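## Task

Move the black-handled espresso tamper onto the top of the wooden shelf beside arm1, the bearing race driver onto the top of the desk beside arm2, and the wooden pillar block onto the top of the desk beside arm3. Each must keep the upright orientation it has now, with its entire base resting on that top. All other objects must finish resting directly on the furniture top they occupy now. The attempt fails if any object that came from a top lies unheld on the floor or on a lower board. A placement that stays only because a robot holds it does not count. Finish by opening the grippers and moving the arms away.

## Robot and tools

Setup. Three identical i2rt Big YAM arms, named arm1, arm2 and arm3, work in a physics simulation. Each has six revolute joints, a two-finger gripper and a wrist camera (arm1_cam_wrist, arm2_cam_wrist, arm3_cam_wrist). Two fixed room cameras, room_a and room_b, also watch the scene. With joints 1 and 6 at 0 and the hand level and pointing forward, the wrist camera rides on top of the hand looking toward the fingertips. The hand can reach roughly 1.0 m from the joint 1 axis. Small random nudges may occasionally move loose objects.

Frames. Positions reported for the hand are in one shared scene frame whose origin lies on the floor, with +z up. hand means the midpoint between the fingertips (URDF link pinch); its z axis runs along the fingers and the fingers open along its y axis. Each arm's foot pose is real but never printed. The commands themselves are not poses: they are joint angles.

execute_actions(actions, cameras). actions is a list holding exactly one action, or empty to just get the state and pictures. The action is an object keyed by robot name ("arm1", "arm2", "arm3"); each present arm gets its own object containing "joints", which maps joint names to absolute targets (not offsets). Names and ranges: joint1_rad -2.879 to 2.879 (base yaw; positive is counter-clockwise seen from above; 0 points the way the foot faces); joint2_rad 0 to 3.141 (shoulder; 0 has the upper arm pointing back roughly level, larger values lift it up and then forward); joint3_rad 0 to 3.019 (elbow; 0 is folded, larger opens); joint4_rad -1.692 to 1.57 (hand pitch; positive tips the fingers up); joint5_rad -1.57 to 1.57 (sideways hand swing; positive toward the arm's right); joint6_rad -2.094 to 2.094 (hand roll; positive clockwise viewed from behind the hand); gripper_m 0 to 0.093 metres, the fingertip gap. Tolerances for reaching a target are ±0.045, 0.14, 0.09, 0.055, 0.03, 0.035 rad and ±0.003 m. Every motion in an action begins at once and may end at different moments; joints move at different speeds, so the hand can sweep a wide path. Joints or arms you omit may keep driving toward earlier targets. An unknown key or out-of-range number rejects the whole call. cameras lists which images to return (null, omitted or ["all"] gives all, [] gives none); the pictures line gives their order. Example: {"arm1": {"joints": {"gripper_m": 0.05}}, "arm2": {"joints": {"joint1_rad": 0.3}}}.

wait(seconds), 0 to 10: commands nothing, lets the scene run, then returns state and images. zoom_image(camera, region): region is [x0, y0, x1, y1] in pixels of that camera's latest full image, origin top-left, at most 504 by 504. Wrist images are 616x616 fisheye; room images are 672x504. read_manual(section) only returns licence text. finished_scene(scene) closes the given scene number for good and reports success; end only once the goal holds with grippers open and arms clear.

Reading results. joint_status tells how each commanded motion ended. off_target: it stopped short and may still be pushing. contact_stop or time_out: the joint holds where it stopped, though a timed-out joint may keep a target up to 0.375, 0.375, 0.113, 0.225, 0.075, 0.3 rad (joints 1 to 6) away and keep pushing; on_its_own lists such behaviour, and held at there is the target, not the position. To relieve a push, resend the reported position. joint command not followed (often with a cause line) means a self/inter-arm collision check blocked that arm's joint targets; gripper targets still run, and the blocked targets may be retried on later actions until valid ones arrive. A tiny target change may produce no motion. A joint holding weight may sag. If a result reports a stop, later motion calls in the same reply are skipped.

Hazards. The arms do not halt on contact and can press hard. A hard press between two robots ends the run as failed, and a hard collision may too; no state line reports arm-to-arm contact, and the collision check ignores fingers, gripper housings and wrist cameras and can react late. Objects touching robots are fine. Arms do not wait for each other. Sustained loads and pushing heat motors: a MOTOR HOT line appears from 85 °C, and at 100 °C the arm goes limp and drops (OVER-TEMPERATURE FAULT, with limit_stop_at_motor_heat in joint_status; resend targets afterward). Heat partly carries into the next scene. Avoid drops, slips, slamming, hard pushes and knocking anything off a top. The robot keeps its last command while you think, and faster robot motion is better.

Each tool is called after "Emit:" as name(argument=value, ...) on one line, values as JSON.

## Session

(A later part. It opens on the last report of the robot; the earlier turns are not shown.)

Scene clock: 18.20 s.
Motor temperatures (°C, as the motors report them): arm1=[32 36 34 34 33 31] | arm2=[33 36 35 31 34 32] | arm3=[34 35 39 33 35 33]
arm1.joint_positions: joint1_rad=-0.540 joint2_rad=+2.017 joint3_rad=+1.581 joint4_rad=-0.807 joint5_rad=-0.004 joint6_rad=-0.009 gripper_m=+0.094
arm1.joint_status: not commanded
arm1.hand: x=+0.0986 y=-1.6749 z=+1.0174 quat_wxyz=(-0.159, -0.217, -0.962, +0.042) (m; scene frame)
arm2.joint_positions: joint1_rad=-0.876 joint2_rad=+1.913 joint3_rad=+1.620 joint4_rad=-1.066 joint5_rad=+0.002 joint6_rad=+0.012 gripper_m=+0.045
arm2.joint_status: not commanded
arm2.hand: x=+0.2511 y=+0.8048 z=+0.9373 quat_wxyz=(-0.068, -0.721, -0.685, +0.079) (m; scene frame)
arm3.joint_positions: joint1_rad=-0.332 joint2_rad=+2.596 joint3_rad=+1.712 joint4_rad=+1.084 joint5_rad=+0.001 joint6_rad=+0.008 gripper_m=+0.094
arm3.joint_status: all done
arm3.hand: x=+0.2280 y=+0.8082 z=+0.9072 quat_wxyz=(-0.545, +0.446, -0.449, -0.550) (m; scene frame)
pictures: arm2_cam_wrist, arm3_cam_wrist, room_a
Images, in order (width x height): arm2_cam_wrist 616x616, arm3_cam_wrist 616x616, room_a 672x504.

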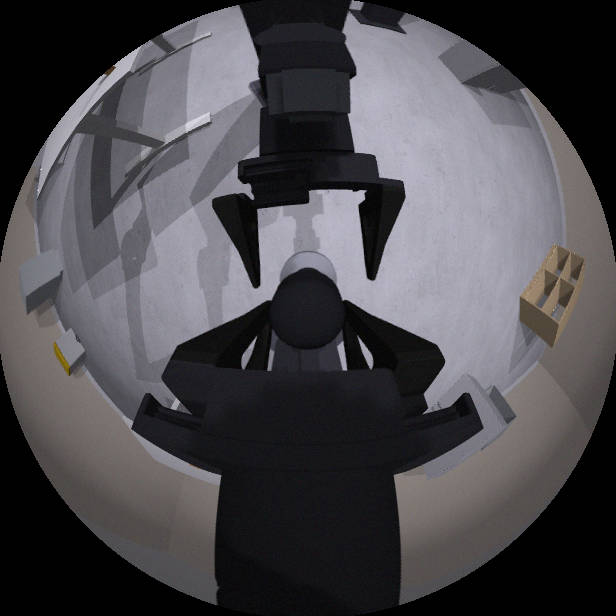

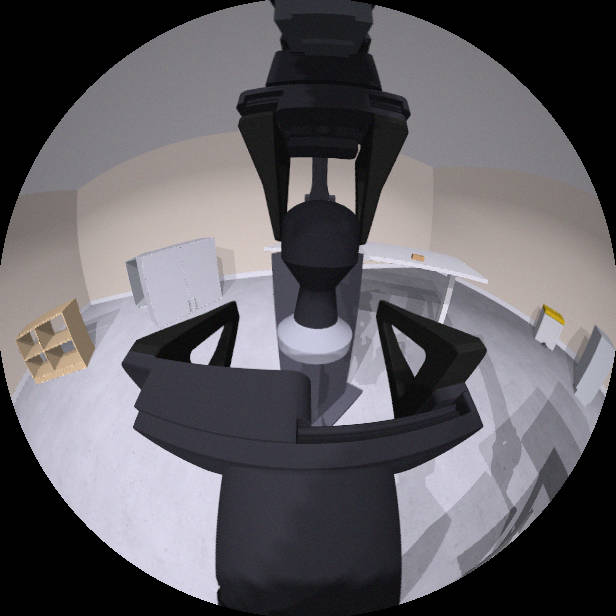

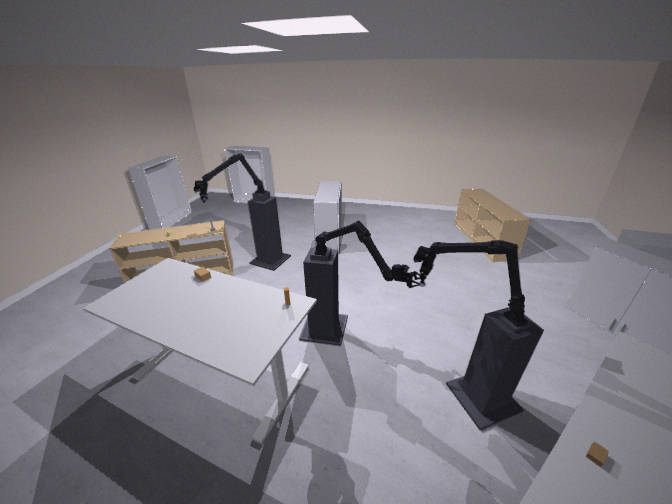

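Emit:
execute_actions(actions=[{"arm3":{"joints":{"joint2_rad":2.645,"joint3_rad":1.805,"joint4_rad":1.04,"joint1_rad":-0.353}}}], cameras=["arm3_cam_wrist","arm2_cam_wrist"])

Scene clock: 19.47 s.
Motor temperatures (°C, as the motors report them): arm1=[32 36 34 34 33 31] | arm2=[33 36 35 31 34 32] | arm3=[34 35 39 33 35 33]
arm1.joint_positions: joint1_rad=-0.540 joint2_rad=+2.017 joint3_rad=+1.581 joint4_rad=-0.807 joint5_rad=-0.004 joint6_rad=-0.009 gripper_m=+0.094
arm1.joint_status: not commanded
arm1.hand: x=+0.0986 y=-1.6749 z=+1.0174 quat_wxyz=(-0.159, -0.217, -0.962, +0.042) (m; scene frame)
arm2.joint_positions: joint1_rad=-0.876 joint2_rad=+1.913 joint3_rad=+1.620 joint4_rad=-1.066 joint5_rad=+0.002 joint6_rad=+0.012 gripper_m=+0.045
arm2.joint_status: not commanded
arm2.hand: x=+0.2511 y=+0.8048 z=+0.9373 quat_wxyz=(-0.068, -0.721, -0.685, +0.079) (m; scene frame)
arm3.joint_positions: joint1_rad=-0.343 joint2_rad=+2.606 joint3_rad=+1.760 joint4_rad=+1.050 joint5_rad=+0.001 joint6_rad=+0.008 gripper_m=+0.094
arm3.joint_status: all done
arm3.hand: x=+0.2373 y=+0.8202 z=+0.9132 quat_wxyz=(-0.549, +0.443, -0.451, -0.548) (m; scene frame)
pictures: arm2_cam_wrist, arm3_cam_wrist
Images, in order (width x height): arm2_cam_wrist 616x616, arm3_cam_wrist 616x616.

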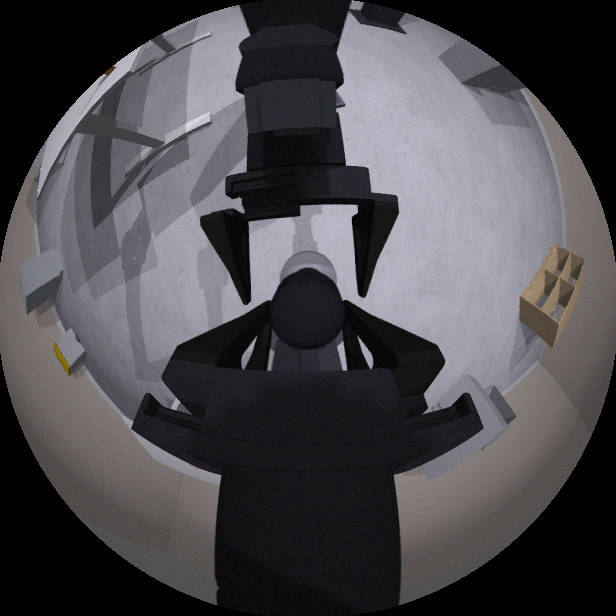

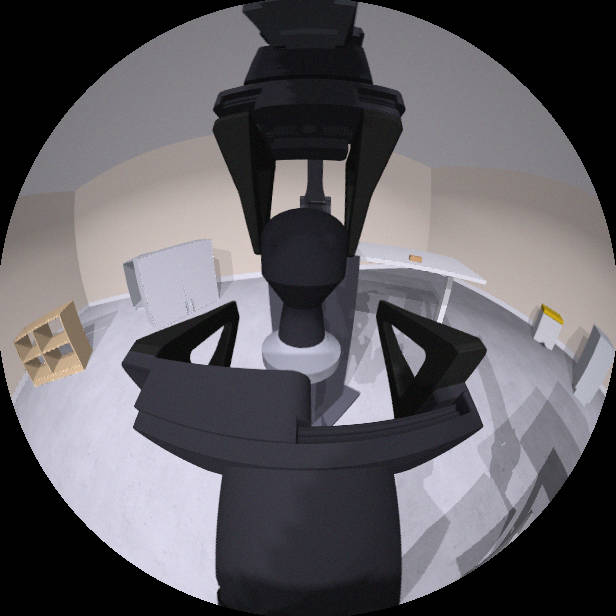

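Lower about 1 cm, then close.

Emit:
execute_actions(actions=[{"arm3":{"joints":{"joint2_rad":2.66}}}], cameras=[])

Emit:
execute_actions(actions=[{"arm3":{"joints":{"gripper_m":0.035}}}], cameras=["arm3_cam_wrist","arm2_cam_wrist"])

Scene clock: 20.23 s.
Motor temperatures (°C, as the motors report them): arm1=[32 36 34 34 33 31] | arm2=[33 36 35 31 34 32] | arm3=[34 36 39 33 35 33]
arm1.joint_positions: joint1_rad=-0.540 joint2_rad=+2.017 joint3_rad=+1.581 joint4_rad=-0.807 joint5_rad=-0.004 joint6_rad=-0.009 gripper_m=+0.094
arm1.joint_status: not commanded
arm1.hand: x=+0.0986 y=-1.6749 z=+1.0174 quat_wxyz=(-0.159, -0.217, -0.962, +0.042) (m; scene frame)
arm2.joint_positions: joint1_rad=-0.876 joint2_rad=+1.913 joint3_rad=+1.620 joint4_rad=-1.066 joint5_rad=+0.002 joint6_rad=+0.012 gripper_m=+0.045
arm2.joint_status: not commanded
arm2.hand: x=+0.2511 y=+0.8048 z=+0.9373 quat_wxyz=(-0.068, -0.721, -0.685, +0.079) (m; scene frame)
arm3.joint_positions: joint1_rad=-0.343 joint2_rad=+2.617 joint3_rad=+1.760 joint4_rad=+1.050 joint5_rad=+0.001 joint6_rad=+0.008 gripper_m=+0.094
arm3.joint_status: all done
arm3.hand: x=+0.2373 y=+0.8190 z=+0.9037 quat_wxyz=(-0.546, +0.446, -0.454, -0.545) (m; scene frame)
pictures: none
No camera images: the call's "cameras" was empty. Leave "cameras" out to get every camera's image.

Scene clock: 20.87 s.
Motor temperatures (°C, as the motors report them): arm1=[32 36 34 34 33 31] | arm2=[33 36 35 31 34 32] | arm3=[34 36 39 33 35 33]
arm1.joint_positions: joint1_rad=-0.540 joint2_rad=+2.017 joint3_rad=+1.581 joint4_rad=-0.807 joint5_rad=-0.004 joint6_rad=-0.009 gripper_m=+0.094
arm1.joint_status: not commanded
arm1.hand: x=+0.0986 y=-1.6749 z=+1.0174 quat_wxyz=(-0.159, -0.217, -0.962, +0.042) (m; scene frame)
arm2.joint_positions: joint1_rad=-0.874 joint2_rad=+1.917 joint3_rad=+1.620 joint4_rad=-1.066 joint5_rad=-0.006 joint6_rad=+0.011 gripper_m=+0.045
arm2.joint_status: not commanded
arm2.hand: x=+0.2536 y=+0.8048 z=+0.9352 quat_wxyz=(-0.070, -0.720, -0.686, +0.075) (m; scene frame)
arm3.joint_positions: joint1_rad=-0.342 joint2_rad=+2.617 joint3_rad=+1.766 joint4_rad=+1.051 joint5_rad=-0.004 joint6_rad=+0.007 gripper_m=+0.035
arm3.joint_status: all done
arm3.hand: x=+0.2359 y=+0.8206 z=+0.9074 quat_wxyz=(-0.547, +0.445, -0.450, -0.548) (m; scene frame)
pictures: arm2_cam_wrist, arm3_cam_wrist
Images, in order (width x height): arm2_cam_wrist 616x616, arm3_cam_wrist 616x616.

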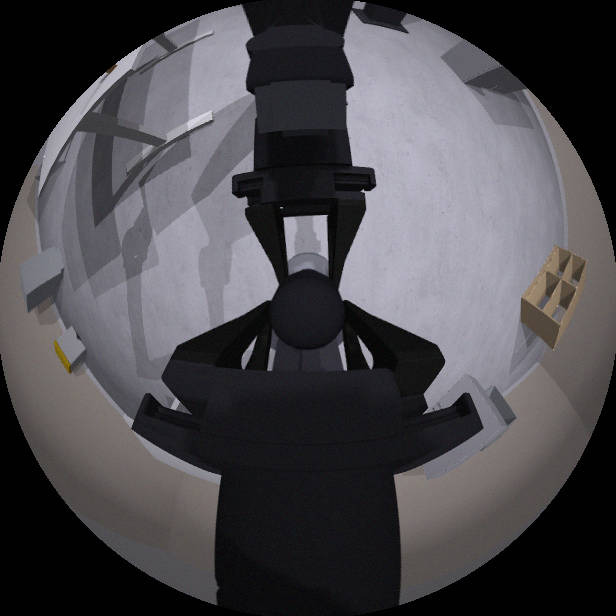

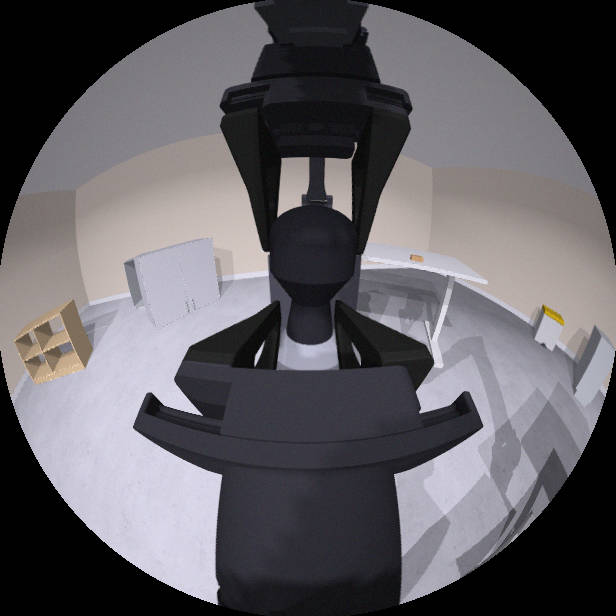

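Emit:
execute_actions(actions=[{"arm3":{"joints":{"gripper_m":0.005,"joint2_rad":2.62}}}], cameras=["arm3_cam_wrist"])

Scene clock: 21.47 s.
Motor temperatures (°C, as the motors report them): arm1=[32 36 34 34 33 31] | arm2=[33 36 35 31 34 32] | arm3=[34 36 40 33 35 33]
arm1.joint_positions: joint1_rad=-0.540 joint2_rad=+2.017 joint3_rad=+1.581 joint4_rad=-0.807 joint5_rad=-0.004 joint6_rad=-0.009 gripper_m=+0.094
arm1.joint_status: not commanded
arm1.hand: x=+0.0986 y=-1.6749 z=+1.0174 quat_wxyz=(-0.159, -0.217, -0.962, +0.042) (m; scene frame)
arm2.joint_positions: joint1_rad=-0.874 joint2_rad=+1.918 joint3_rad=+1.620 joint4_rad=-1.066 joint5_rad=-0.007 joint6_rad=+0.011 gripper_m=+0.045
arm2.joint_status: not commanded
arm2.hand: x=+0.2535 y=+0.8047 z=+0.9340 quat_wxyz=(-0.070, -0.720, -0.686, +0.074) (m; scene frame)
arm3.joint_positions: joint1_rad=-0.343 joint2_rad=+2.617 joint3_rad=+1.770 joint4_rad=+1.050 joint5_rad=-0.001 joint6_rad=+0.016 gripper_m=+0.026
arm3.joint_status: gripper_m off_target (ended at +0.026, target +0.005); the others done
arm3.hand: x=+0.2369 y=+0.8214 z=+0.9087 quat_wxyz=(-0.546, +0.442, -0.452, -0.550) (m; scene frame)
pictures: arm3_cam_wrist
Images, in order (width x height): arm3_cam_wrist 616x616.

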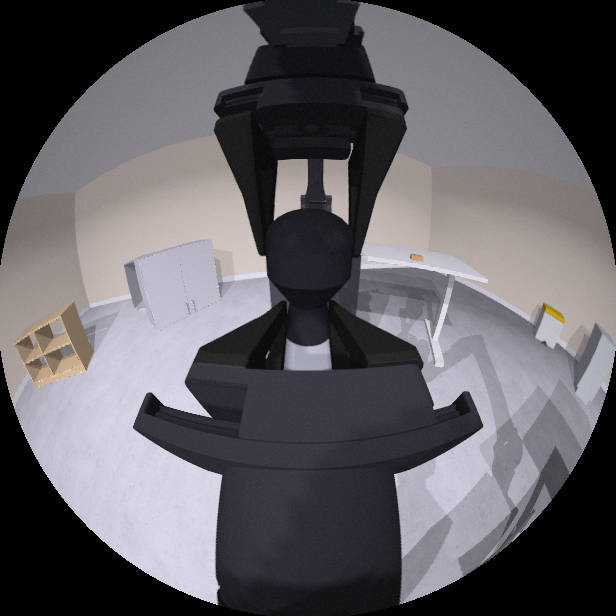

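Emit:
execute_actions(actions=[{"arm2":{"joints":{"gripper_m":0.093}},"arm1":{"joints":{"joint1_rad":0.98,"joint2_rad":1.85,"joint3_rad":1.6,"joint4_rad":-1.05}}}], cameras=["arm3_cam_wrist"])

Emit:
execute_actions(actions=[{"arm2":{"joints":{"joint2_rad":1.6,"joint4_rad":-1.35}}}], cameras=[])

Emit:
execute_actions(actions=[{"arm3":{"joints":{"joint1_rad":2.32}}}], cameras=[])

Emit:
execute_actions(actions=[{"arm1":{"joints":{"joint2_rad":1.976,"joint3_rad":1.59,"joint4_rad":-0.952}}}])

Scene clock: 23.50 s.
Motor temperatures (°C, as the motors report them): arm1=[32 36 35 34 33 31] | arm2=[33 37 36 31 34 32] | arm3=[34 36 40 33 35 33]
arm1.joint_positions: joint1_rad=+0.989 joint2_rad=+1.869 joint3_rad=+1.581 joint4_rad=-1.039 joint5_rad=+0.000 joint6_rad=-0.006 gripper_m=+0.094
arm1.joint_status: all done
arm1.hand: x=-0.2064 y=-0.8308 z=+1.0848 quat_wxyz=(-0.101, +0.510, -0.852, -0.057) (m; scene frame)
arm2.joint_positions: joint1_rad=-0.874 joint2_rad=+1.899 joint3_rad=+1.620 joint4_rad=-1.063 joint5_rad=-0.003 joint6_rad=+0.011 gripper_m=+0.093
arm2.joint_status: all done
arm2.hand: x=+0.2530 y=+0.8037 z=+0.9463 quat_wxyz=(-0.076, -0.719, -0.685, +0.083) (m; scene frame)
arm3.joint_positions: joint1_rad=-0.343 joint2_rad=+2.619 joint3_rad=+1.770 joint4_rad=+1.032 joint5_rad=-0.001 joint6_rad=+0.010 gripper_m=+0.026
arm3.joint_status: not commanded
arm3.hand: x=+0.2369 y=+0.8221 z=+0.9025 quat_wxyz=(-0.543, +0.449, -0.456, -0.544) (m; scene frame)
pictures: arm3_cam_wrist
Images, in order (width x height): arm3_cam_wrist 616x616.

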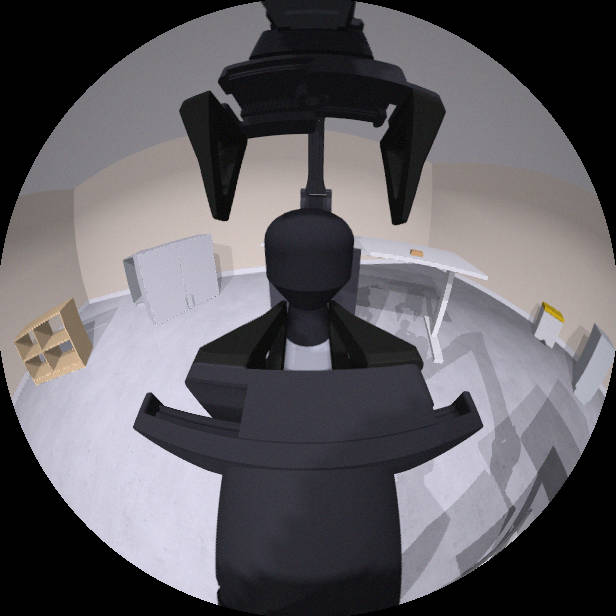

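Scene clock: 24.93 s.
Motor temperatures (°C, as the motors report them): arm1=[32 36 35 34 33 31] | arm2=[33 36 36 31 34 32] | arm3=[34 37 40 33 35 33]
arm1.joint_positions: joint1_rad=+0.989 joint2_rad=+1.869 joint3_rad=+1.581 joint4_rad=-1.039 joint5_rad=+0.000 joint6_rad=-0.006 gripper_m=+0.094
arm1.joint_status: not commanded
arm1.hand: x=-0.2064 y=-0.8308 z=+1.0848 quat_wxyz=(-0.101, +0.510, -0.852, -0.057) (m; scene frame)
arm2.joint_positions: joint1_rad=-0.874 joint2_rad=+1.598 joint3_rad=+1.636 joint4_rad=-1.339 joint5_rad=-0.003 joint6_rad=+0.011 gripper_m=+0.093
arm2.joint_status: all done
arm2.hand: x=+0.2580 y=+0.8872 z=+1.1086 quat_wxyz=(-0.090, -0.717, -0.684, +0.098) (m; scene frame)
arm3.joint_positions: joint1_rad=-0.343 joint2_rad=+2.619 joint3_rad=+1.770 joint4_rad=+1.032 joint5_rad=-0.001 joint6_rad=+0.010 gripper_m=+0.026
arm3.joint_status: not commanded
arm3.hand: x=+0.2369 y=+0.8221 z=+0.9025 quat_wxyz=(-0.543, +0.449, -0.456, -0.544) (m; scene frame)
pictures: none
No camera images: the call's "cameras" was empty. Leave "cameras" out to get every camera's image.

Scene clock: 27.80 s.
Motor temperatures (°C, as the motors report them): arm1=[32 36 35 34 33 31] | arm2=[33 36 36 31 34 32] | arm3=[34 38 40 33 35 33]
arm1.joint_positions: joint1_rad=+0.989 joint2_rad=+1.869 joint3_rad=+1.581 joint4_rad=-1.039 joint5_rad=+0.000 joint6_rad=-0.006 gripper_m=+0.094
arm1.joint_status: not commanded
arm1.hand: x=-0.2064 y=-0.8308 z=+1.0848 quat_wxyz=(-0.101, +0.510, -0.852, -0.057) (m; scene frame)
arm2.joint_positions: joint1_rad=-0.874 joint2_rad=+1.598 joint3_rad=+1.636 joint4_rad=-1.339 joint5_rad=-0.003 joint6_rad=+0.011 gripper_m=+0.093
arm2.joint_status: not commanded
arm2.hand: x=+0.2580 y=+0.8872 z=+1.1086 quat_wxyz=(-0.090, -0.717, -0.684, +0.098) (m; scene frame)
arm3.joint_positions: joint1_rad=+2.310 joint2_rad=+2.619 joint3_rad=+1.781 joint4_rad=+1.026 joint5_rad=-0.001 joint6_rad=+0.009 gripper_m=+0.026
arm3.joint_status: all done
arm3.hand: x=-0.1918 y=-0.8302 z=+0.9065 quat_wxyz=(+0.397, +0.549, +0.324, -0.660) (m; scene frame)
pictures: none
No camera images: the call's "cameras" was empty. Leave "cameras" out to get every camera's image.

Scene clock: 28.87 s.
Motor temperatures (°C, as the motors report them): arm1=[32 36 35 34 33 31] | arm2=[33 36 36 31 34 32] | arm3=[34 38 40 33 35 33]
arm1.joint_positions: joint1_rad=+0.989 joint2_rad=+1.996 joint3_rad=+1.581 joint4_rad=-0.967 joint5_rad=+0.000 joint6_rad=-0.006 gripper_m=+0.094
arm1.joint_status: all done
arm1.hand: x=-0.2008 y=-0.8212 z=+1.0107 quat_wxyz=(-0.077, +0.512, -0.855, -0.043) (m; scene frame)
arm2.joint_positions: joint1_rad=-0.874 joint2_rad=+1.598 joint3_rad=+1.636 joint4_rad=-1.339 joint5_rad=-0.003 joint6_rad=+0.011 gripper_m=+0.093
arm2.joint_status: not commanded
arm2.hand: x=+0.2580 y=+0.8872 z=+1.1086 quat_wxyz=(-0.090, -0.717, -0.684, +0.098) (m; scene frame)
arm3.joint_positions: joint1_rad=+2.310 joint2_rad=+2.619 joint3_rad=+1.781 joint4_rad=+1.026 joint5_rad=-0.001 joint6_rad=+0.009 gripper_m=+0.026
arm3.joint_status: not commanded
arm3.hand: x=-0.1918 y=-0.8302 z=+0.9065 quat_wxyz=(+0.397, +0.549, +0.324, -0.660) (m; scene frame)
pictures: arm1_cam_wrist, arm2_cam_wrist, arm3_cam_wrist, room_a, room_b
Images, in order (width x height): arm1_cam_wrist 616x616, arm2_cam_wrist 616x616, arm3_cam_wrist 616x616, room_a 672x504, room_b 672x504.

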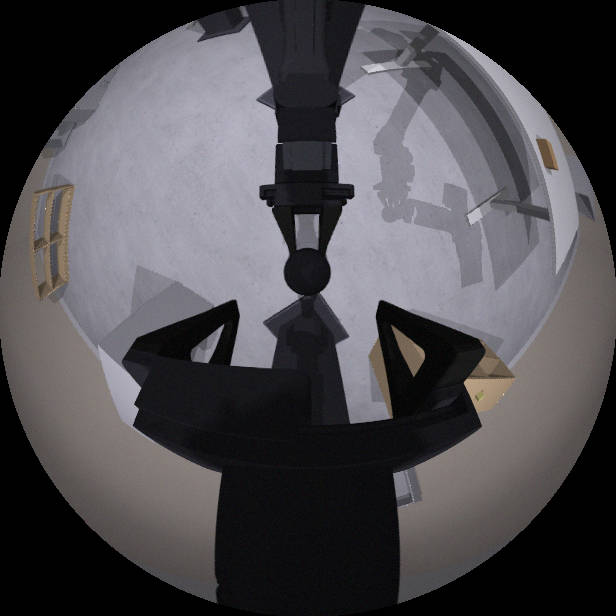

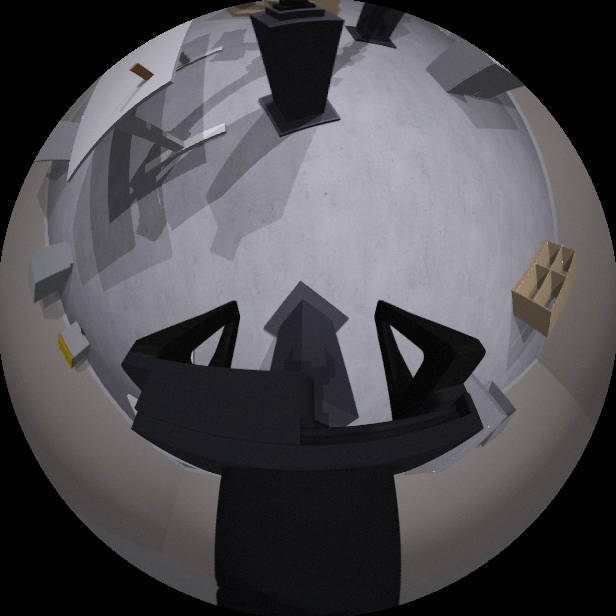

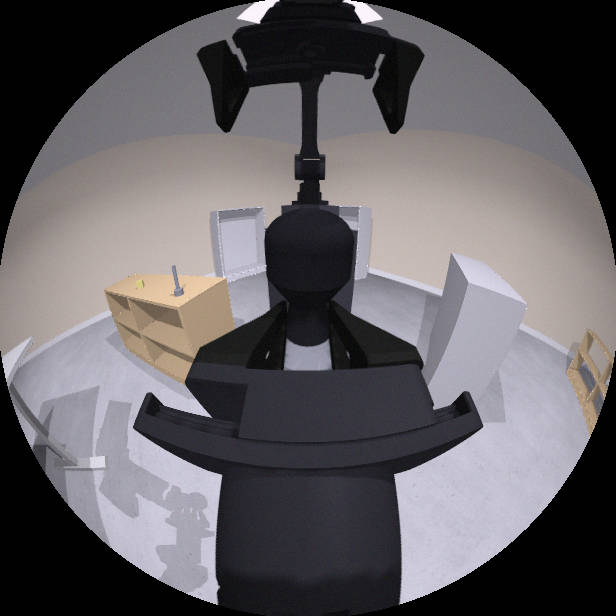

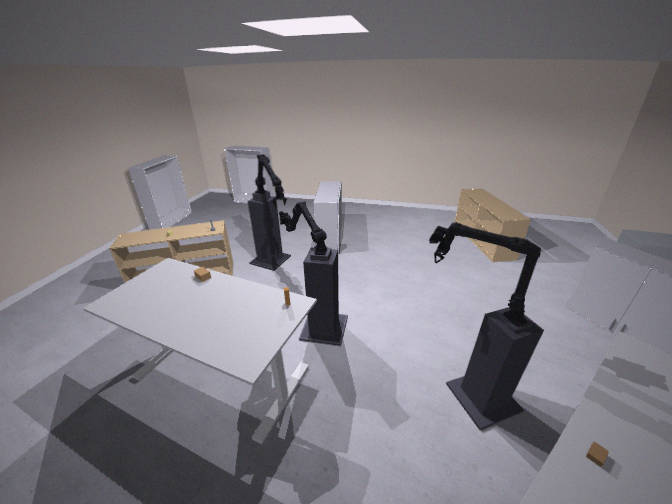

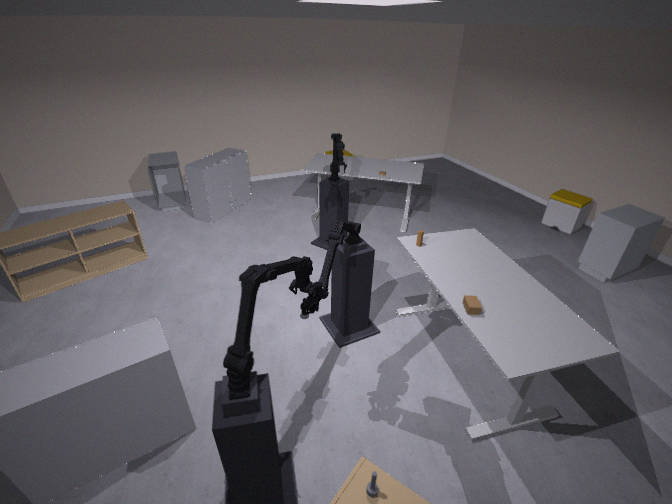

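Emit:
execute_actions(actions=[{"arm1":{"joints":{"joint2_rad":2.05,"joint3_rad":1.475,"joint4_rad":-0.745}}}], cameras=["arm3_cam_wrist","arm1_cam_wrist"])

Scene clock: 30.07 s.
Motor temperatures (°C, as the motors report them): arm1=[32 37 35 34 33 31] | arm2=[33 36 36 31 34 32] | arm3=[34 38 40 33 35 33]
arm1.joint_positions: joint1_rad=+0.989 joint2_rad=+2.069 joint3_rad=+1.467 joint4_rad=-0.760 joint5_rad=+0.000 joint6_rad=-0.006 gripper_m=+0.094
arm1.joint_status: all done
arm1.hand: x=-0.2045 y=-0.8285 z=+0.9331 quat_wxyz=(-0.086, +0.511, -0.854, -0.048) (m; scene frame)
arm2.joint_positions: joint1_rad=-0.874 joint2_rad=+1.598 joint3_rad=+1.636 joint4_rad=-1.339 joint5_rad=-0.003 joint6_rad=+0.011 gripper_m=+0.093
arm2.joint_status: not commanded
arm2.hand: x=+0.2580 y=+0.8872 z=+1.1086 quat_wxyz=(-0.090, -0.717, -0.684, +0.098) (m; scene frame)
arm3.joint_positions: joint1_rad=+2.310 joint2_rad=+2.619 joint3_rad=+1.781 joint4_rad=+1.026 joint5_rad=-0.001 joint6_rad=+0.009 gripper_m=+0.026
arm3.joint_status: not commanded
arm3.hand: x=-0.1918 y=-0.8302 z=+0.9065 quat_wxyz=(+0.397, +0.549, +0.324, -0.660) (m; scene frame)
pictures: arm1_cam_wrist, arm3_cam_wrist
Images, in order (width x height): arm1_cam_wrist 616x616, arm3_cam_wrist 616x616.

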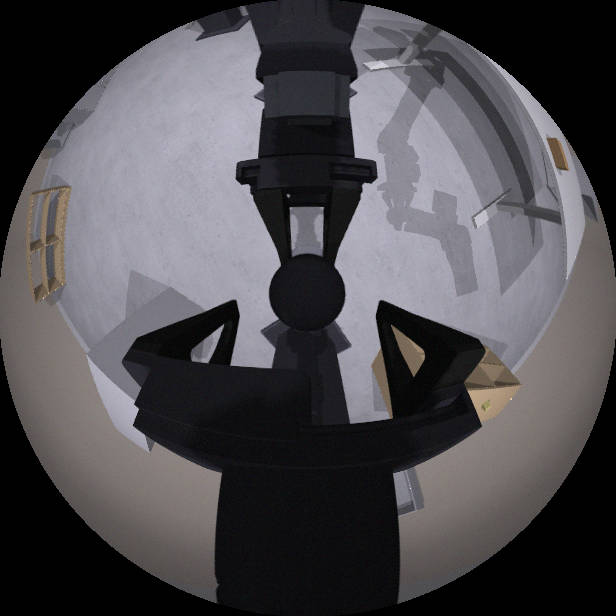

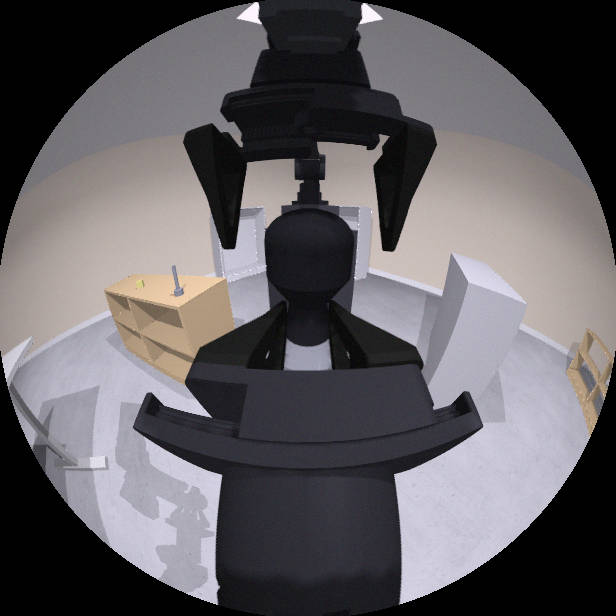

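Forward roughly 12 mm is needed.

Emit:
execute_actions(actions=[{"arm1":{"joints":{"joint4_rad":-0.69}}}], cameras=[])

Emit:
execute_actions(actions=[{"arm1":{"joints":{"gripper_m":0.03}}}], cameras=["arm3_cam_wrist","arm1_cam_wrist"])

Scene clock: 30.83 s.
Motor temperatures (°C, as the motors report them): arm1=[32 37 35 34 33 31] | arm2=[33 36 36 31 34 32] | arm3=[34 38 41 33 35 33]
arm1.joint_positions: joint1_rad=+0.989 joint2_rad=+2.069 joint3_rad=+1.467 joint4_rad=-0.706 joint5_rad=+0.000 joint6_rad=-0.006 gripper_m=+0.094
arm1.joint_status: all done
arm1.hand: x=-0.1983 y=-0.8171 z=+0.9361 quat_wxyz=(-0.109, +0.510, -0.851, -0.062) (m; scene frame)
arm2.joint_positions: joint1_rad=-0.874 joint2_rad=+1.598 joint3_rad=+1.636 joint4_rad=-1.339 joint5_rad=-0.003 joint6_rad=+0.011 gripper_m=+0.093
arm2.joint_status: not commanded
arm2.hand: x=+0.2580 y=+0.8872 z=+1.1086 quat_wxyz=(-0.090, -0.717, -0.684, +0.098) (m; scene frame)
arm3.joint_positions: joint1_rad=+2.310 joint2_rad=+2.619 joint3_rad=+1.781 joint4_rad=+1.026 joint5_rad=-0.001 joint6_rad=+0.009 gripper_m=+0.026
arm3.joint_status: not commanded
arm3.hand: x=-0.1918 y=-0.8302 z=+0.9065 quat_wxyz=(+0.397, +0.549, +0.324, -0.660) (m; scene frame)
pictures: none
No camera images: the call's "cameras" was empty. Leave "cameras" out to get every camera's image.

Scene clock: 31.47 s.
Motor temperatures (°C, as the motors report them): arm1=[32 37 35 34 33 31] | arm2=[33 36 36 31 34 32] | arm3=[34 38 41 33 35 33]
arm1.joint_positions: joint1_rad=+0.989 joint2_rad=+2.069 joint3_rad=+1.467 joint4_rad=-0.706 joint5_rad=+0.000 joint6_rad=-0.006 gripper_m=+0.044
arm1.joint_status: gripper_m off_target (ended at +0.044, target +0.030)
arm1.hand: x=-0.1984 y=-0.8171 z=+0.9361 quat_wxyz=(-0.109, +0.510, -0.851, -0.062) (m; scene frame)
arm2.joint_positions: joint1_rad=-0.874 joint2_rad=+1.598 joint3_rad=+1.636 joint4_rad=-1.339 joint5_rad=-0.003 joint6_rad=+0.011 gripper_m=+0.093
arm2.joint_status: not commanded
arm2.hand: x=+0.2580 y=+0.8872 z=+1.1086 quat_wxyz=(-0.090, -0.717, -0.684, +0.098) (m; scene frame)
arm3.joint_positions: joint1_rad=+2.310 joint2_rad=+2.619 joint3_rad=+1.781 joint4_rad=+1.026 joint5_rad=-0.001 joint6_rad=+0.008 gripper_m=+0.026
arm3.joint_status: not commanded
arm3.hand: x=-0.1918 y=-0.8302 z=+0.9065 quat_wxyz=(+0.397, +0.549, +0.324, -0.660) (m; scene frame)
pictures: arm1_cam_wrist, arm3_cam_wrist
Images, in order (width x height): arm1_cam_wrist 616x616, arm3_cam_wrist 616x616.

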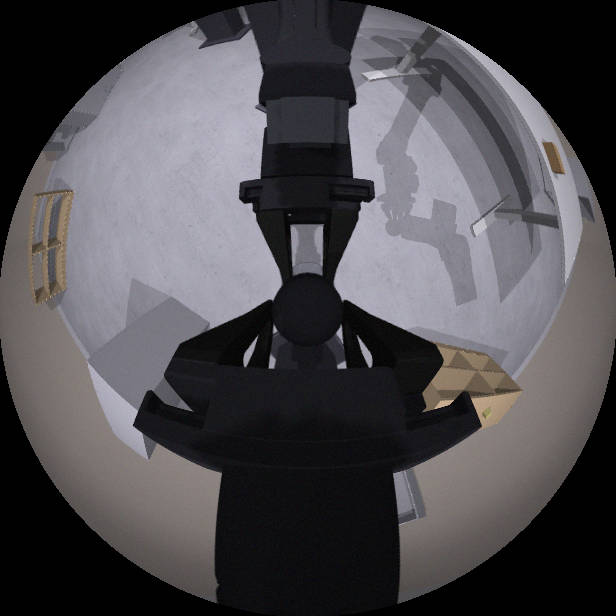

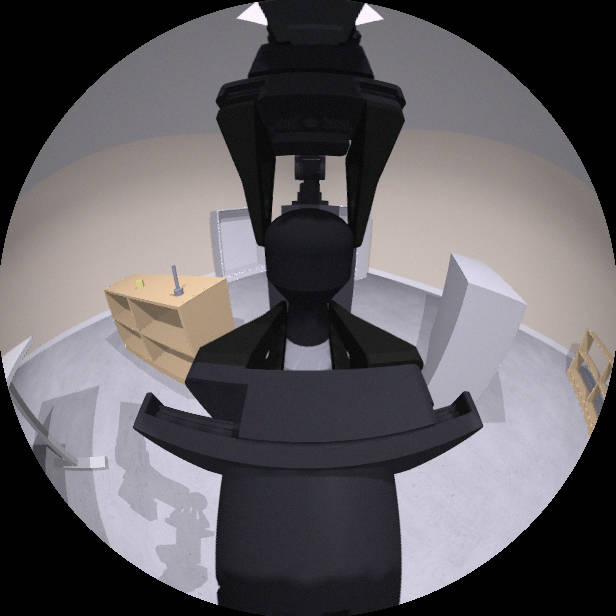

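Emit:
execute_actions(actions=[{"arm3":{"joints":{"gripper_m":0.093}}}], cameras=[])

Emit:
execute_actions(actions=[{"arm1":{"joints":{"joint2_rad":1.8,"joint4_rad":-0.97}}}], cameras=[])

Emit:
execute_actions(actions=[{"arm1":{"joints":{"joint1_rad":-0.85,"joint2_rad":2.1,"joint3_rad":1.58,"joint4_rad":-0.78}},"arm3":{"joints":{"joint2_rad":2.47,"joint3_rad":1.25,"joint4_rad":1.42}}}], cameras=[])

Emit:
execute_actions(actions=[{"arm1":{"joints":{"joint2_rad":2.455,"joint4_rad":-0.395}}}], cameras=["arm1_cam_wrist","arm3_cam_wrist","room_b"])

Emit:
zoom_image(camera="arm3_cam_wrist", region=[100,180,280,330])

Scene clock: 34.63 s.
Motor temperatures (°C, as the motors report them): arm1=[32 37 35 34 33 31] | arm2=[33 36 36 31 34 32] | arm3=[34 39 41 33 35 33]
arm1.joint_positions: joint1_rad=+0.989 joint2_rad=+2.070 joint3_rad=+1.465 joint4_rad=-0.706 joint5_rad=+0.000 joint6_rad=-0.006 gripper_m=+0.044
arm1.joint_status: not commanded
arm1.hand: x=-0.1989 y=-0.8181 z=+0.9347 quat_wxyz=(-0.107, +0.510, -0.851, -0.061) (m; scene frame)
arm2.joint_positions: joint1_rad=-0.874 joint2_rad=+1.598 joint3_rad=+1.636 joint4_rad=-1.339 joint5_rad=-0.003 joint6_rad=+0.011 gripper_m=+0.093
arm2.joint_status: not commanded
arm2.hand: x=+0.2580 y=+0.8872 z=+1.1086 quat_wxyz=(-0.090, -0.717, -0.684, +0.098) (m; scene frame)
arm3.joint_positions: joint1_rad=+2.310 joint2_rad=+2.618 joint3_rad=+1.781 joint4_rad=+1.027 joint5_rad=-0.001 joint6_rad=+0.007 gripper_m=+0.093
arm3.joint_status: all done
arm3.hand: x=-0.1918 y=-0.8302 z=+0.9075 quat_wxyz=(+0.397, +0.548, +0.324, -0.661) (m; scene frame)
pictures: none
No camera images: the call's "cameras" was empty. Leave "cameras" out to get every camera's image.

Scene clock: 36.00 s.
Motor temperatures (°C, as the motors report them): arm1=[32 37 35 34 33 31] | arm2=[33 36 36 31 34 32] | arm3=[34 39 41 33 35 33]
arm1.joint_positions: joint1_rad=+0.989 joint2_rad=+1.828 joint3_rad=+1.450 joint4_rad=-0.964 joint5_rad=+0.000 joint6_rad=-0.006 gripper_m=+0.044
arm1.joint_status: all done
arm1.hand: x=-0.2204 y=-0.8567 z=+1.0585 quat_wxyz=(-0.094, +0.511, -0.853, -0.053) (m; scene frame)
arm2.joint_positions: joint1_rad=-0.874 joint2_rad=+1.598 joint3_rad=+1.636 joint4_rad=-1.339 joint5_rad=-0.003 joint6_rad=+0.011 gripper_m=+0.093
arm2.joint_status: not commanded
arm2.hand: x=+0.2580 y=+0.8872 z=+1.1086 quat_wxyz=(-0.090, -0.717, -0.684, +0.098) (m; scene frame)
arm3.joint_positions: joint1_rad=+2.310 joint2_rad=+2.618 joint3_rad=+1.781 joint4_rad=+1.027 joint5_rad=-0.001 joint6_rad=+0.007 gripper_m=+0.093
arm3.joint_status: not commanded
arm3.hand: x=-0.1918 y=-0.8302 z=+0.9075 quat_wxyz=(+0.397, +0.548, +0.324, -0.661) (m; scene frame)
pictures: none
No camera images: the call's "cameras" was empty. Leave "cameras" out to get every camera's image.

Scene clock: 38.10 s.
Motor temperatures (°C, as the motors report them): arm1=[32 37 35 34 33 31] | arm2=[33 36 36 31 34 32] | arm3=[34 39 40 33 35 33]
arm1.joint_positions: joint1_rad=-0.862 joint2_rad=+2.137 joint3_rad=+1.554 joint4_rad=-0.773 joint5_rad=+0.004 joint6_rad=-0.006 gripper_m=+0.044
arm1.joint_status: all done
arm1.hand: x=-0.0404 y=-1.8397 z=+0.9341 quat_wxyz=(-0.099, -0.374, -0.921, +0.049) (m; scene frame)
arm2.joint_positions: joint1_rad=-0.874 joint2_rad=+1.598 joint3_rad=+1.636 joint4_rad=-1.339 joint5_rad=-0.003 joint6_rad=+0.011 gripper_m=+0.093
arm2.joint_status: not commanded
arm2.hand: x=+0.2580 y=+0.8872 z=+1.1086 quat_wxyz=(-0.090, -0.717, -0.684, +0.098) (m; scene frame)
arm3.joint_positions: joint1_rad=+2.310 joint2_rad=+2.449 joint3_rad=+1.252 joint4_rad=+1.405 joint5_rad=-0.001 joint6_rad=+0.007 gripper_m=+0.093
arm3.joint_status: all done
arm3.hand: x=-0.1229 y=-0.7034 z=+0.8991 quat_wxyz=(+0.400, +0.542, +0.321, -0.666) (m; scene frame)
pictures: none
No camera images: the call's "cameras" was empty. Leave "cameras" out to get every camera's image.

Scene clock: 39.47 s.
Motor temperatures (°C, as the motors report them): arm1=[32 37 35 34 33 31] | arm2=[33 36 36 31 34 32] | arm3=[34 39 40 33 35 33]
arm1.joint_positions: joint1_rad=-0.861 joint2_rad=+2.494 joint3_rad=+1.544 joint4_rad=-0.411 joint5_rad=+0.004 joint6_rad=-0.006 gripper_m=+0.044
arm1.joint_status: all done
arm1.hand: x=-0.0514 y=-1.8316 z=+0.7248 quat_wxyz=(-0.097, -0.374, -0.921, +0.048) (m; scene frame)
arm2.joint_positions: joint1_rad=-0.874 joint2_rad=+1.598 joint3_rad=+1.636 joint4_rad=-1.339 joint5_rad=-0.003 joint6_rad=+0.011 gripper_m=+0.093
arm2.joint_status: not commanded
arm2.hand: x=+0.2580 y=+0.8872 z=+1.1086 quat_wxyz=(-0.090, -0.717, -0.684, +0.098) (m; scene frame)
arm3.joint_positions: joint1_rad=+2.310 joint2_rad=+2.449 joint3_rad=+1.252 joint4_rad=+1.405 joint5_rad=-0.001 joint6_rad=+0.007 gripper_m=+0.093
arm3.joint_status: not commanded
arm3.hand: x=-0.1229 y=-0.7034 z=+0.8991 quat_wxyz=(+0.400, +0.542, +0.321, -0.666) (m; scene frame)
pictures: arm1_cam_wrist, arm3_cam_wrist, room_b
Images, in order (width x height): arm1_cam_wrist 616x616, arm3_cam_wrist 616x616, room_b 672x504.

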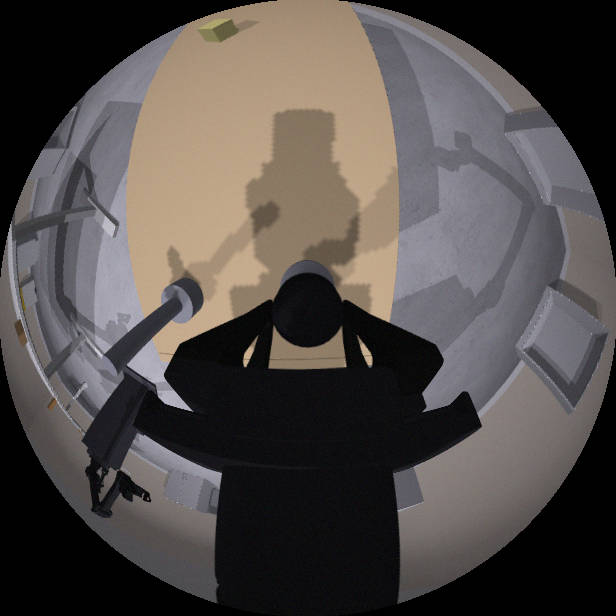

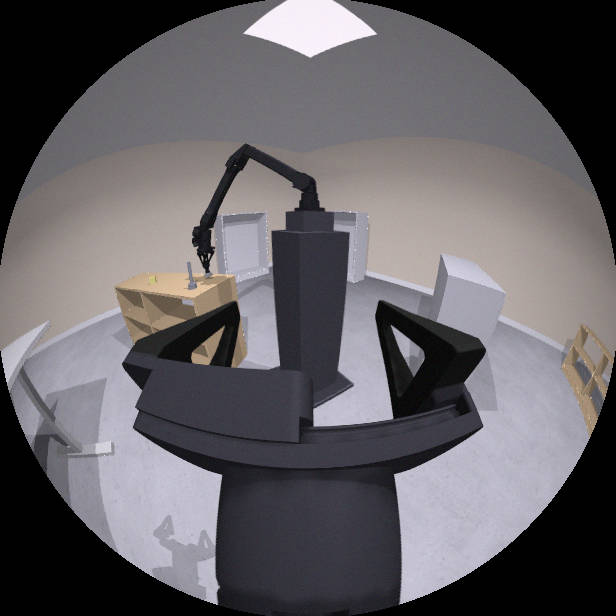

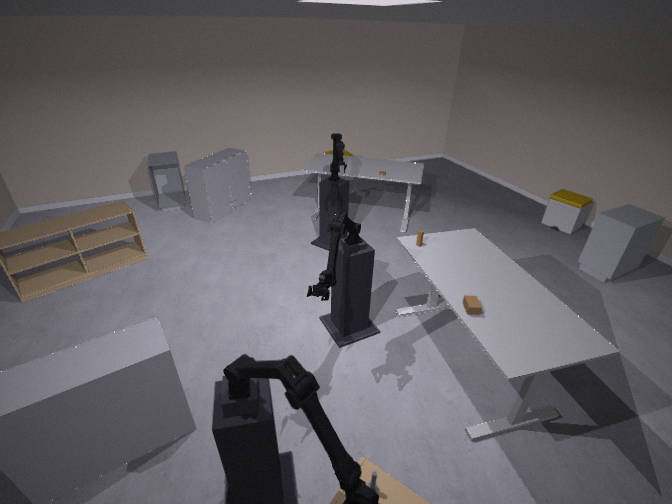

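Region (100, 180, 280, 330) of arm3_cam_wrist's 616x616 image, scaled by 2.800, with more detail than that image has.

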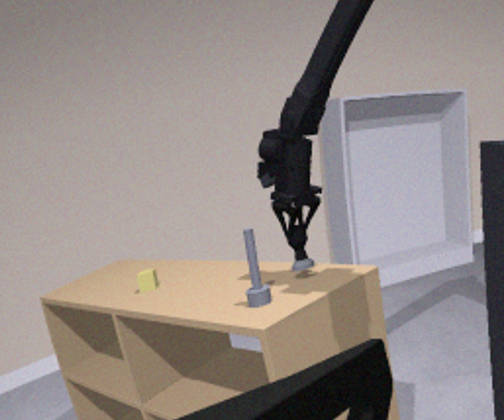

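Emit:
execute_actions(actions=[{"arm1":{"joints":{"joint2_rad":2.50,"joint4_rad":-0.31}}}], cameras=["arm1_cam_wrist","arm3_cam_wrist"])

Emit:
zoom_image(camera="arm3_cam_wrist", region=[160,230,250,300])

Scene clock: 40.40 s.
Motor temperatures (°C, as the motors report them): arm1=[32 37 35 34 33 31] | arm2=[33 36 36 31 34 32] | arm3=[34 39 40 33 35 33]
arm1.joint_positions: joint1_rad=-0.861 joint2_rad=+2.521 joint3_rad=+1.544 joint4_rad=-0.332 joint5_rad=+0.004 joint6_rad=-0.006 gripper_m=+0.044
arm1.joint_status: all done
arm1.hand: x=-0.0452 y=-1.8379 z=+0.7129 quat_wxyz=(-0.121, -0.372, -0.918, +0.058) (m; scene frame)
arm2.joint_positions: joint1_rad=-0.874 joint2_rad=+1.598 joint3_rad=+1.636 joint4_rad=-1.339 joint5_rad=-0.003 joint6_rad=+0.011 gripper_m=+0.093
arm2.joint_status: not commanded
arm2.hand: x=+0.2580 y=+0.8872 z=+1.1086 quat_wxyz=(-0.090, -0.717, -0.684, +0.098) (m; scene frame)
arm3.joint_positions: joint1_rad=+2.310 joint2_rad=+2.449 joint3_rad=+1.252 joint4_rad=+1.405 joint5_rad=-0.001 joint6_rad=+0.007 gripper_m=+0.093
arm3.joint_status: not commanded
arm3.hand: x=-0.1229 y=-0.7034 z=+0.8991 quat_wxyz=(+0.400, +0.542, +0.321, -0.666) (m; scene frame)
pictures: arm1_cam_wrist, arm3_cam_wrist
Images, in order (width x height): arm1_cam_wrist 616x616, arm3_cam_wrist 616x616.

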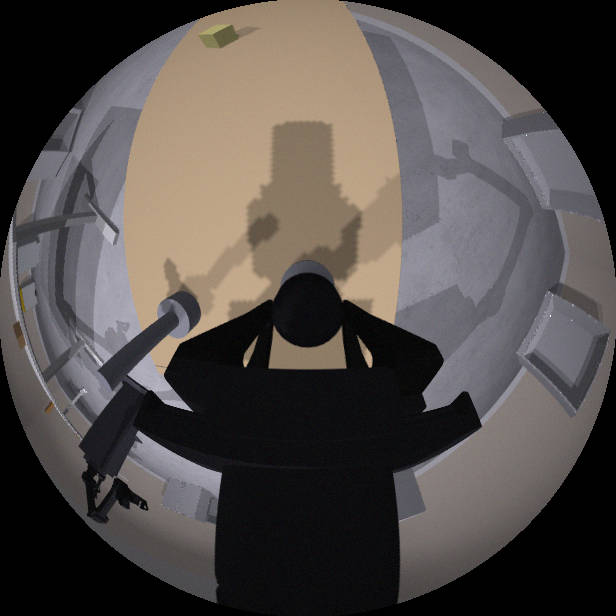

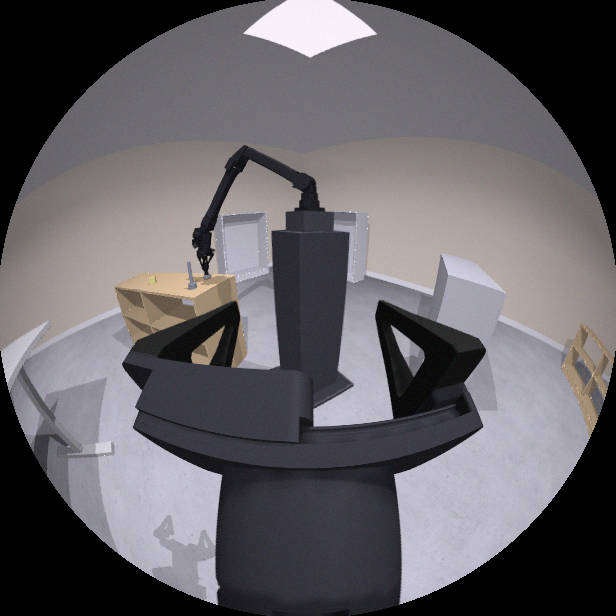

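Region (160, 230, 250, 300) of arm3_cam_wrist's 616x616 image, scaled by 5.600, with more detail than that image has.

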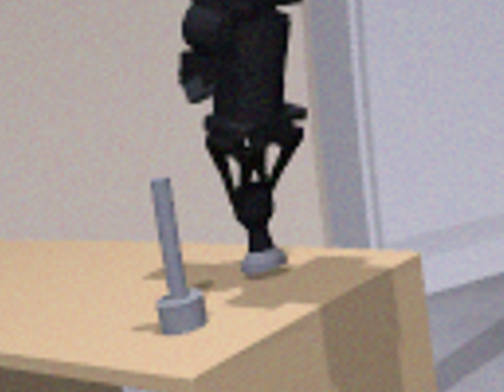

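Emit:
execute_actions(actions=[{"arm1":{"joints":{"joint2_rad":2.535,"joint4_rad":-0.28}}}], cameras=["arm3_cam_wrist"])

Emit:
zoom_image(camera="arm3_cam_wrist", region=[160,230,250,300])

Scene clock: 41.20 s.
Motor temperatures (°C, as the motors report them): arm1=[32 37 35 34 33 31] | arm2=[33 36 37 31 34 32] | arm3=[34 39 40 33 35 33]
arm1.joint_positions: joint1_rad=-0.861 joint2_rad=+2.543 joint3_rad=+1.546 joint4_rad=-0.295 joint5_rad=+0.003 joint6_rad=-0.005 gripper_m=+0.044
arm1.joint_status: all done
arm1.hand: x=-0.0443 y=-1.8380 z=+0.7018 quat_wxyz=(-0.129, -0.372, -0.917, +0.060) (m; scene frame)
arm2.joint_positions: joint1_rad=-0.874 joint2_rad=+1.598 joint3_rad=+1.636 joint4_rad=-1.339 joint5_rad=-0.003 joint6_rad=+0.011 gripper_m=+0.093
arm2.joint_status: not commanded
arm2.hand: x=+0.2580 y=+0.8872 z=+1.1086 quat_wxyz=(-0.090, -0.717, -0.684, +0.098) (m; scene frame)
arm3.joint_positions: joint1_rad=+2.310 joint2_rad=+2.449 joint3_rad=+1.252 joint4_rad=+1.405 joint5_rad=-0.001 joint6_rad=+0.007 gripper_m=+0.093
arm3.joint_status: not commanded
arm3.hand: x=-0.1229 y=-0.7034 z=+0.8991 quat_wxyz=(+0.400, +0.542, +0.321, -0.666) (m; scene frame)
pictures: arm3_cam_wrist
Images, in order (width x height): arm3_cam_wrist 616x616.

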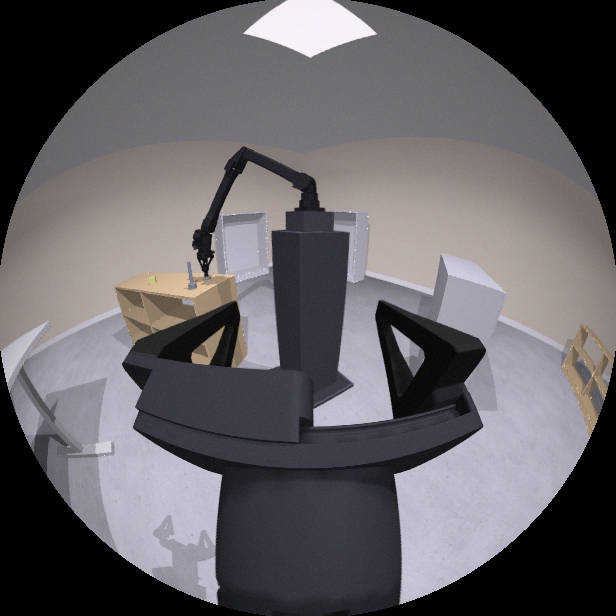

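Region (160, 230, 250, 300) of arm3_cam_wrist's 616x616 image, scaled by 5.600, with more detail than that image has.

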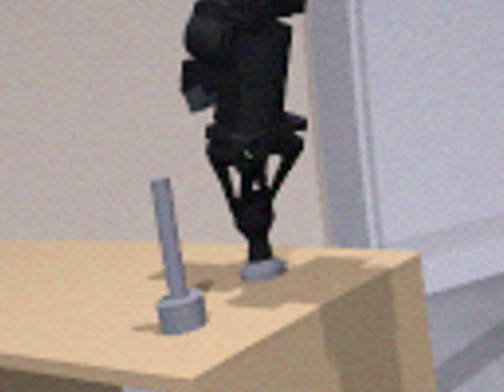

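Emit:
execute_actions(actions=[{"arm1":{"joints":{"gripper_m":0.075}}}], cameras=[])

Emit:
execute_actions(actions=[{"arm1":{"joints":{"joint2_rad":2.19,"joint4_rad":-0.6}}}], cameras=[])

Emit:
execute_actions(actions=[{"arm1":{"joints":{"joint1_rad":-0.64,"joint3_rad":1.485}}}], cameras=["arm1_cam_wrist"])

Scene clock: 42.67 s.
Motor temperatures (°C, as the motors report them): arm1=[32 38 35 34 33 31] | arm2=[33 36 37 31 34 32] | arm3=[34 39 40 33 35 33]
arm1.joint_positions: joint1_rad=-0.861 joint2_rad=+2.543 joint3_rad=+1.546 joint4_rad=-0.295 joint5_rad=+0.003 joint6_rad=-0.005 gripper_m=+0.075
arm1.joint_status: all done
arm1.hand: x=-0.0442 y=-1.8381 z=+0.7018 quat_wxyz=(-0.129, -0.372, -0.917, +0.061) (m; scene frame)
arm2.joint_positions: joint1_rad=-0.874 joint2_rad=+1.598 joint3_rad=+1.636 joint4_rad=-1.339 joint5_rad=-0.003 joint6_rad=+0.011 gripper_m=+0.093
arm2.joint_status: not commanded
arm2.hand: x=+0.2580 y=+0.8872 z=+1.1086 quat_wxyz=(-0.090, -0.717, -0.684, +0.098) (m; scene frame)
arm3.joint_positions: joint1_rad=+2.310 joint2_rad=+2.449 joint3_rad=+1.252 joint4_rad=+1.405 joint5_rad=-0.001 joint6_rad=+0.007 gripper_m=+0.093
arm3.joint_status: not commanded
arm3.hand: x=-0.1229 y=-0.7034 z=+0.8991 quat_wxyz=(+0.400, +0.542, +0.321, -0.666) (m; scene frame)
pictures: none
No camera images: the call's "cameras" was empty. Leave "cameras" out to get every camera's image.

Scene clock: 44.27 s.
Motor temperatures (°C, as the motors report them): arm1=[32 38 35 34 33 31] | arm2=[33 36 37 31 34 32] | arm3=[34 39 39 33 35 33]
arm1.joint_positions: joint1_rad=-0.861 joint2_rad=+2.201 joint3_rad=+1.567 joint4_rad=-0.592 joint5_rad=+0.003 joint6_rad=-0.005 gripper_m=+0.075
arm1.joint_status: all done
arm1.hand: x=-0.0131 y=-1.8655 z=+0.9104 quat_wxyz=(-0.159, -0.370, -0.912, +0.073) (m; scene frame)
arm2.joint_positions: joint1_rad=-0.874 joint2_rad=+1.598 joint3_rad=+1.636 joint4_rad=-1.339 joint5_rad=-0.003 joint6_rad=+0.011 gripper_m=+0.093
arm2.joint_status: not commanded
arm2.hand: x=+0.2580 y=+0.8872 z=+1.1086 quat_wxyz=(-0.090, -0.717, -0.684, +0.098) (m; scene frame)
arm3.joint_positions: joint1_rad=+2.310 joint2_rad=+2.449 joint3_rad=+1.252 joint4_rad=+1.405 joint5_rad=-0.001 joint6_rad=+0.007 gripper_m=+0.093
arm3.joint_status: not commanded
arm3.hand: x=-0.1229 y=-0.7034 z=+0.8991 quat_wxyz=(+0.400, +0.542, +0.321, -0.666) (m; scene frame)
pictures: none
No camera images: the call's "cameras" was empty. Leave "cameras" out to get every camera's image.

Scene clock: 45.60 s.
Motor temperatures (°C, as the motors report them): arm1=[32 38 35 34 33 31] | arm2=[33 36 37 31 34 32] | arm3=[34 39 39 33 35 33]
arm1.joint_positions: joint1_rad=-0.638 joint2_rad=+2.199 joint3_rad=+1.481 joint4_rad=-0.594 joint5_rad=+0.000 joint6_rad=-0.005 gripper_m=+0.075
arm1.joint_status: all done
arm1.hand: x=+0.0471 y=-1.7235 z=+0.8776 quat_wxyz=(-0.124, -0.268, -0.954, +0.042) (m; scene frame)
arm2.joint_positions: joint1_rad=-0.874 joint2_rad=+1.598 joint3_rad=+1.636 joint4_rad=-1.339 joint5_rad=-0.003 joint6_rad=+0.011 gripper_m=+0.093
arm2.joint_status: not commanded
arm2.hand: x=+0.2580 y=+0.8872 z=+1.1086 quat_wxyz=(-0.090, -0.717, -0.684, +0.098) (m; scene frame)
arm3.joint_positions: joint1_rad=+2.310 joint2_rad=+2.449 joint3_rad=+1.252 joint4_rad=+1.405 joint5_rad=-0.001 joint6_rad=+0.007 gripper_m=+0.093
arm3.joint_status: not commanded
arm3.hand: x=-0.1229 y=-0.7034 z=+0.8991 quat_wxyz=(+0.400, +0.542, +0.321, -0.666) (m; scene frame)
pictures: arm1_cam_wrist
Images, in order (width x height): arm1_cam_wrist 616x616.

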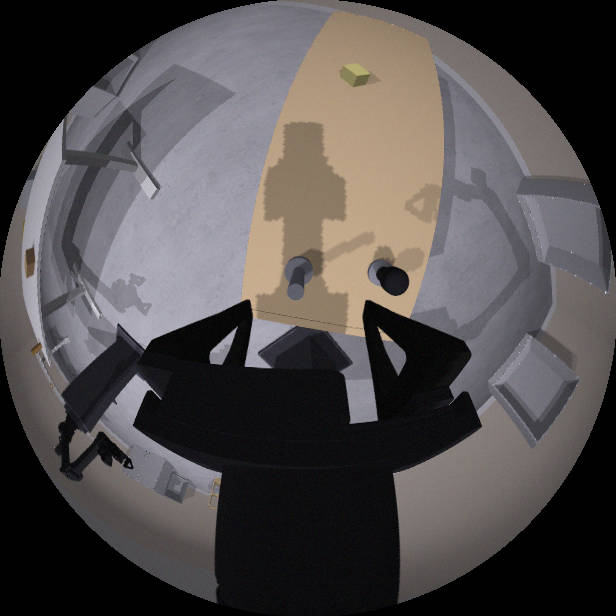

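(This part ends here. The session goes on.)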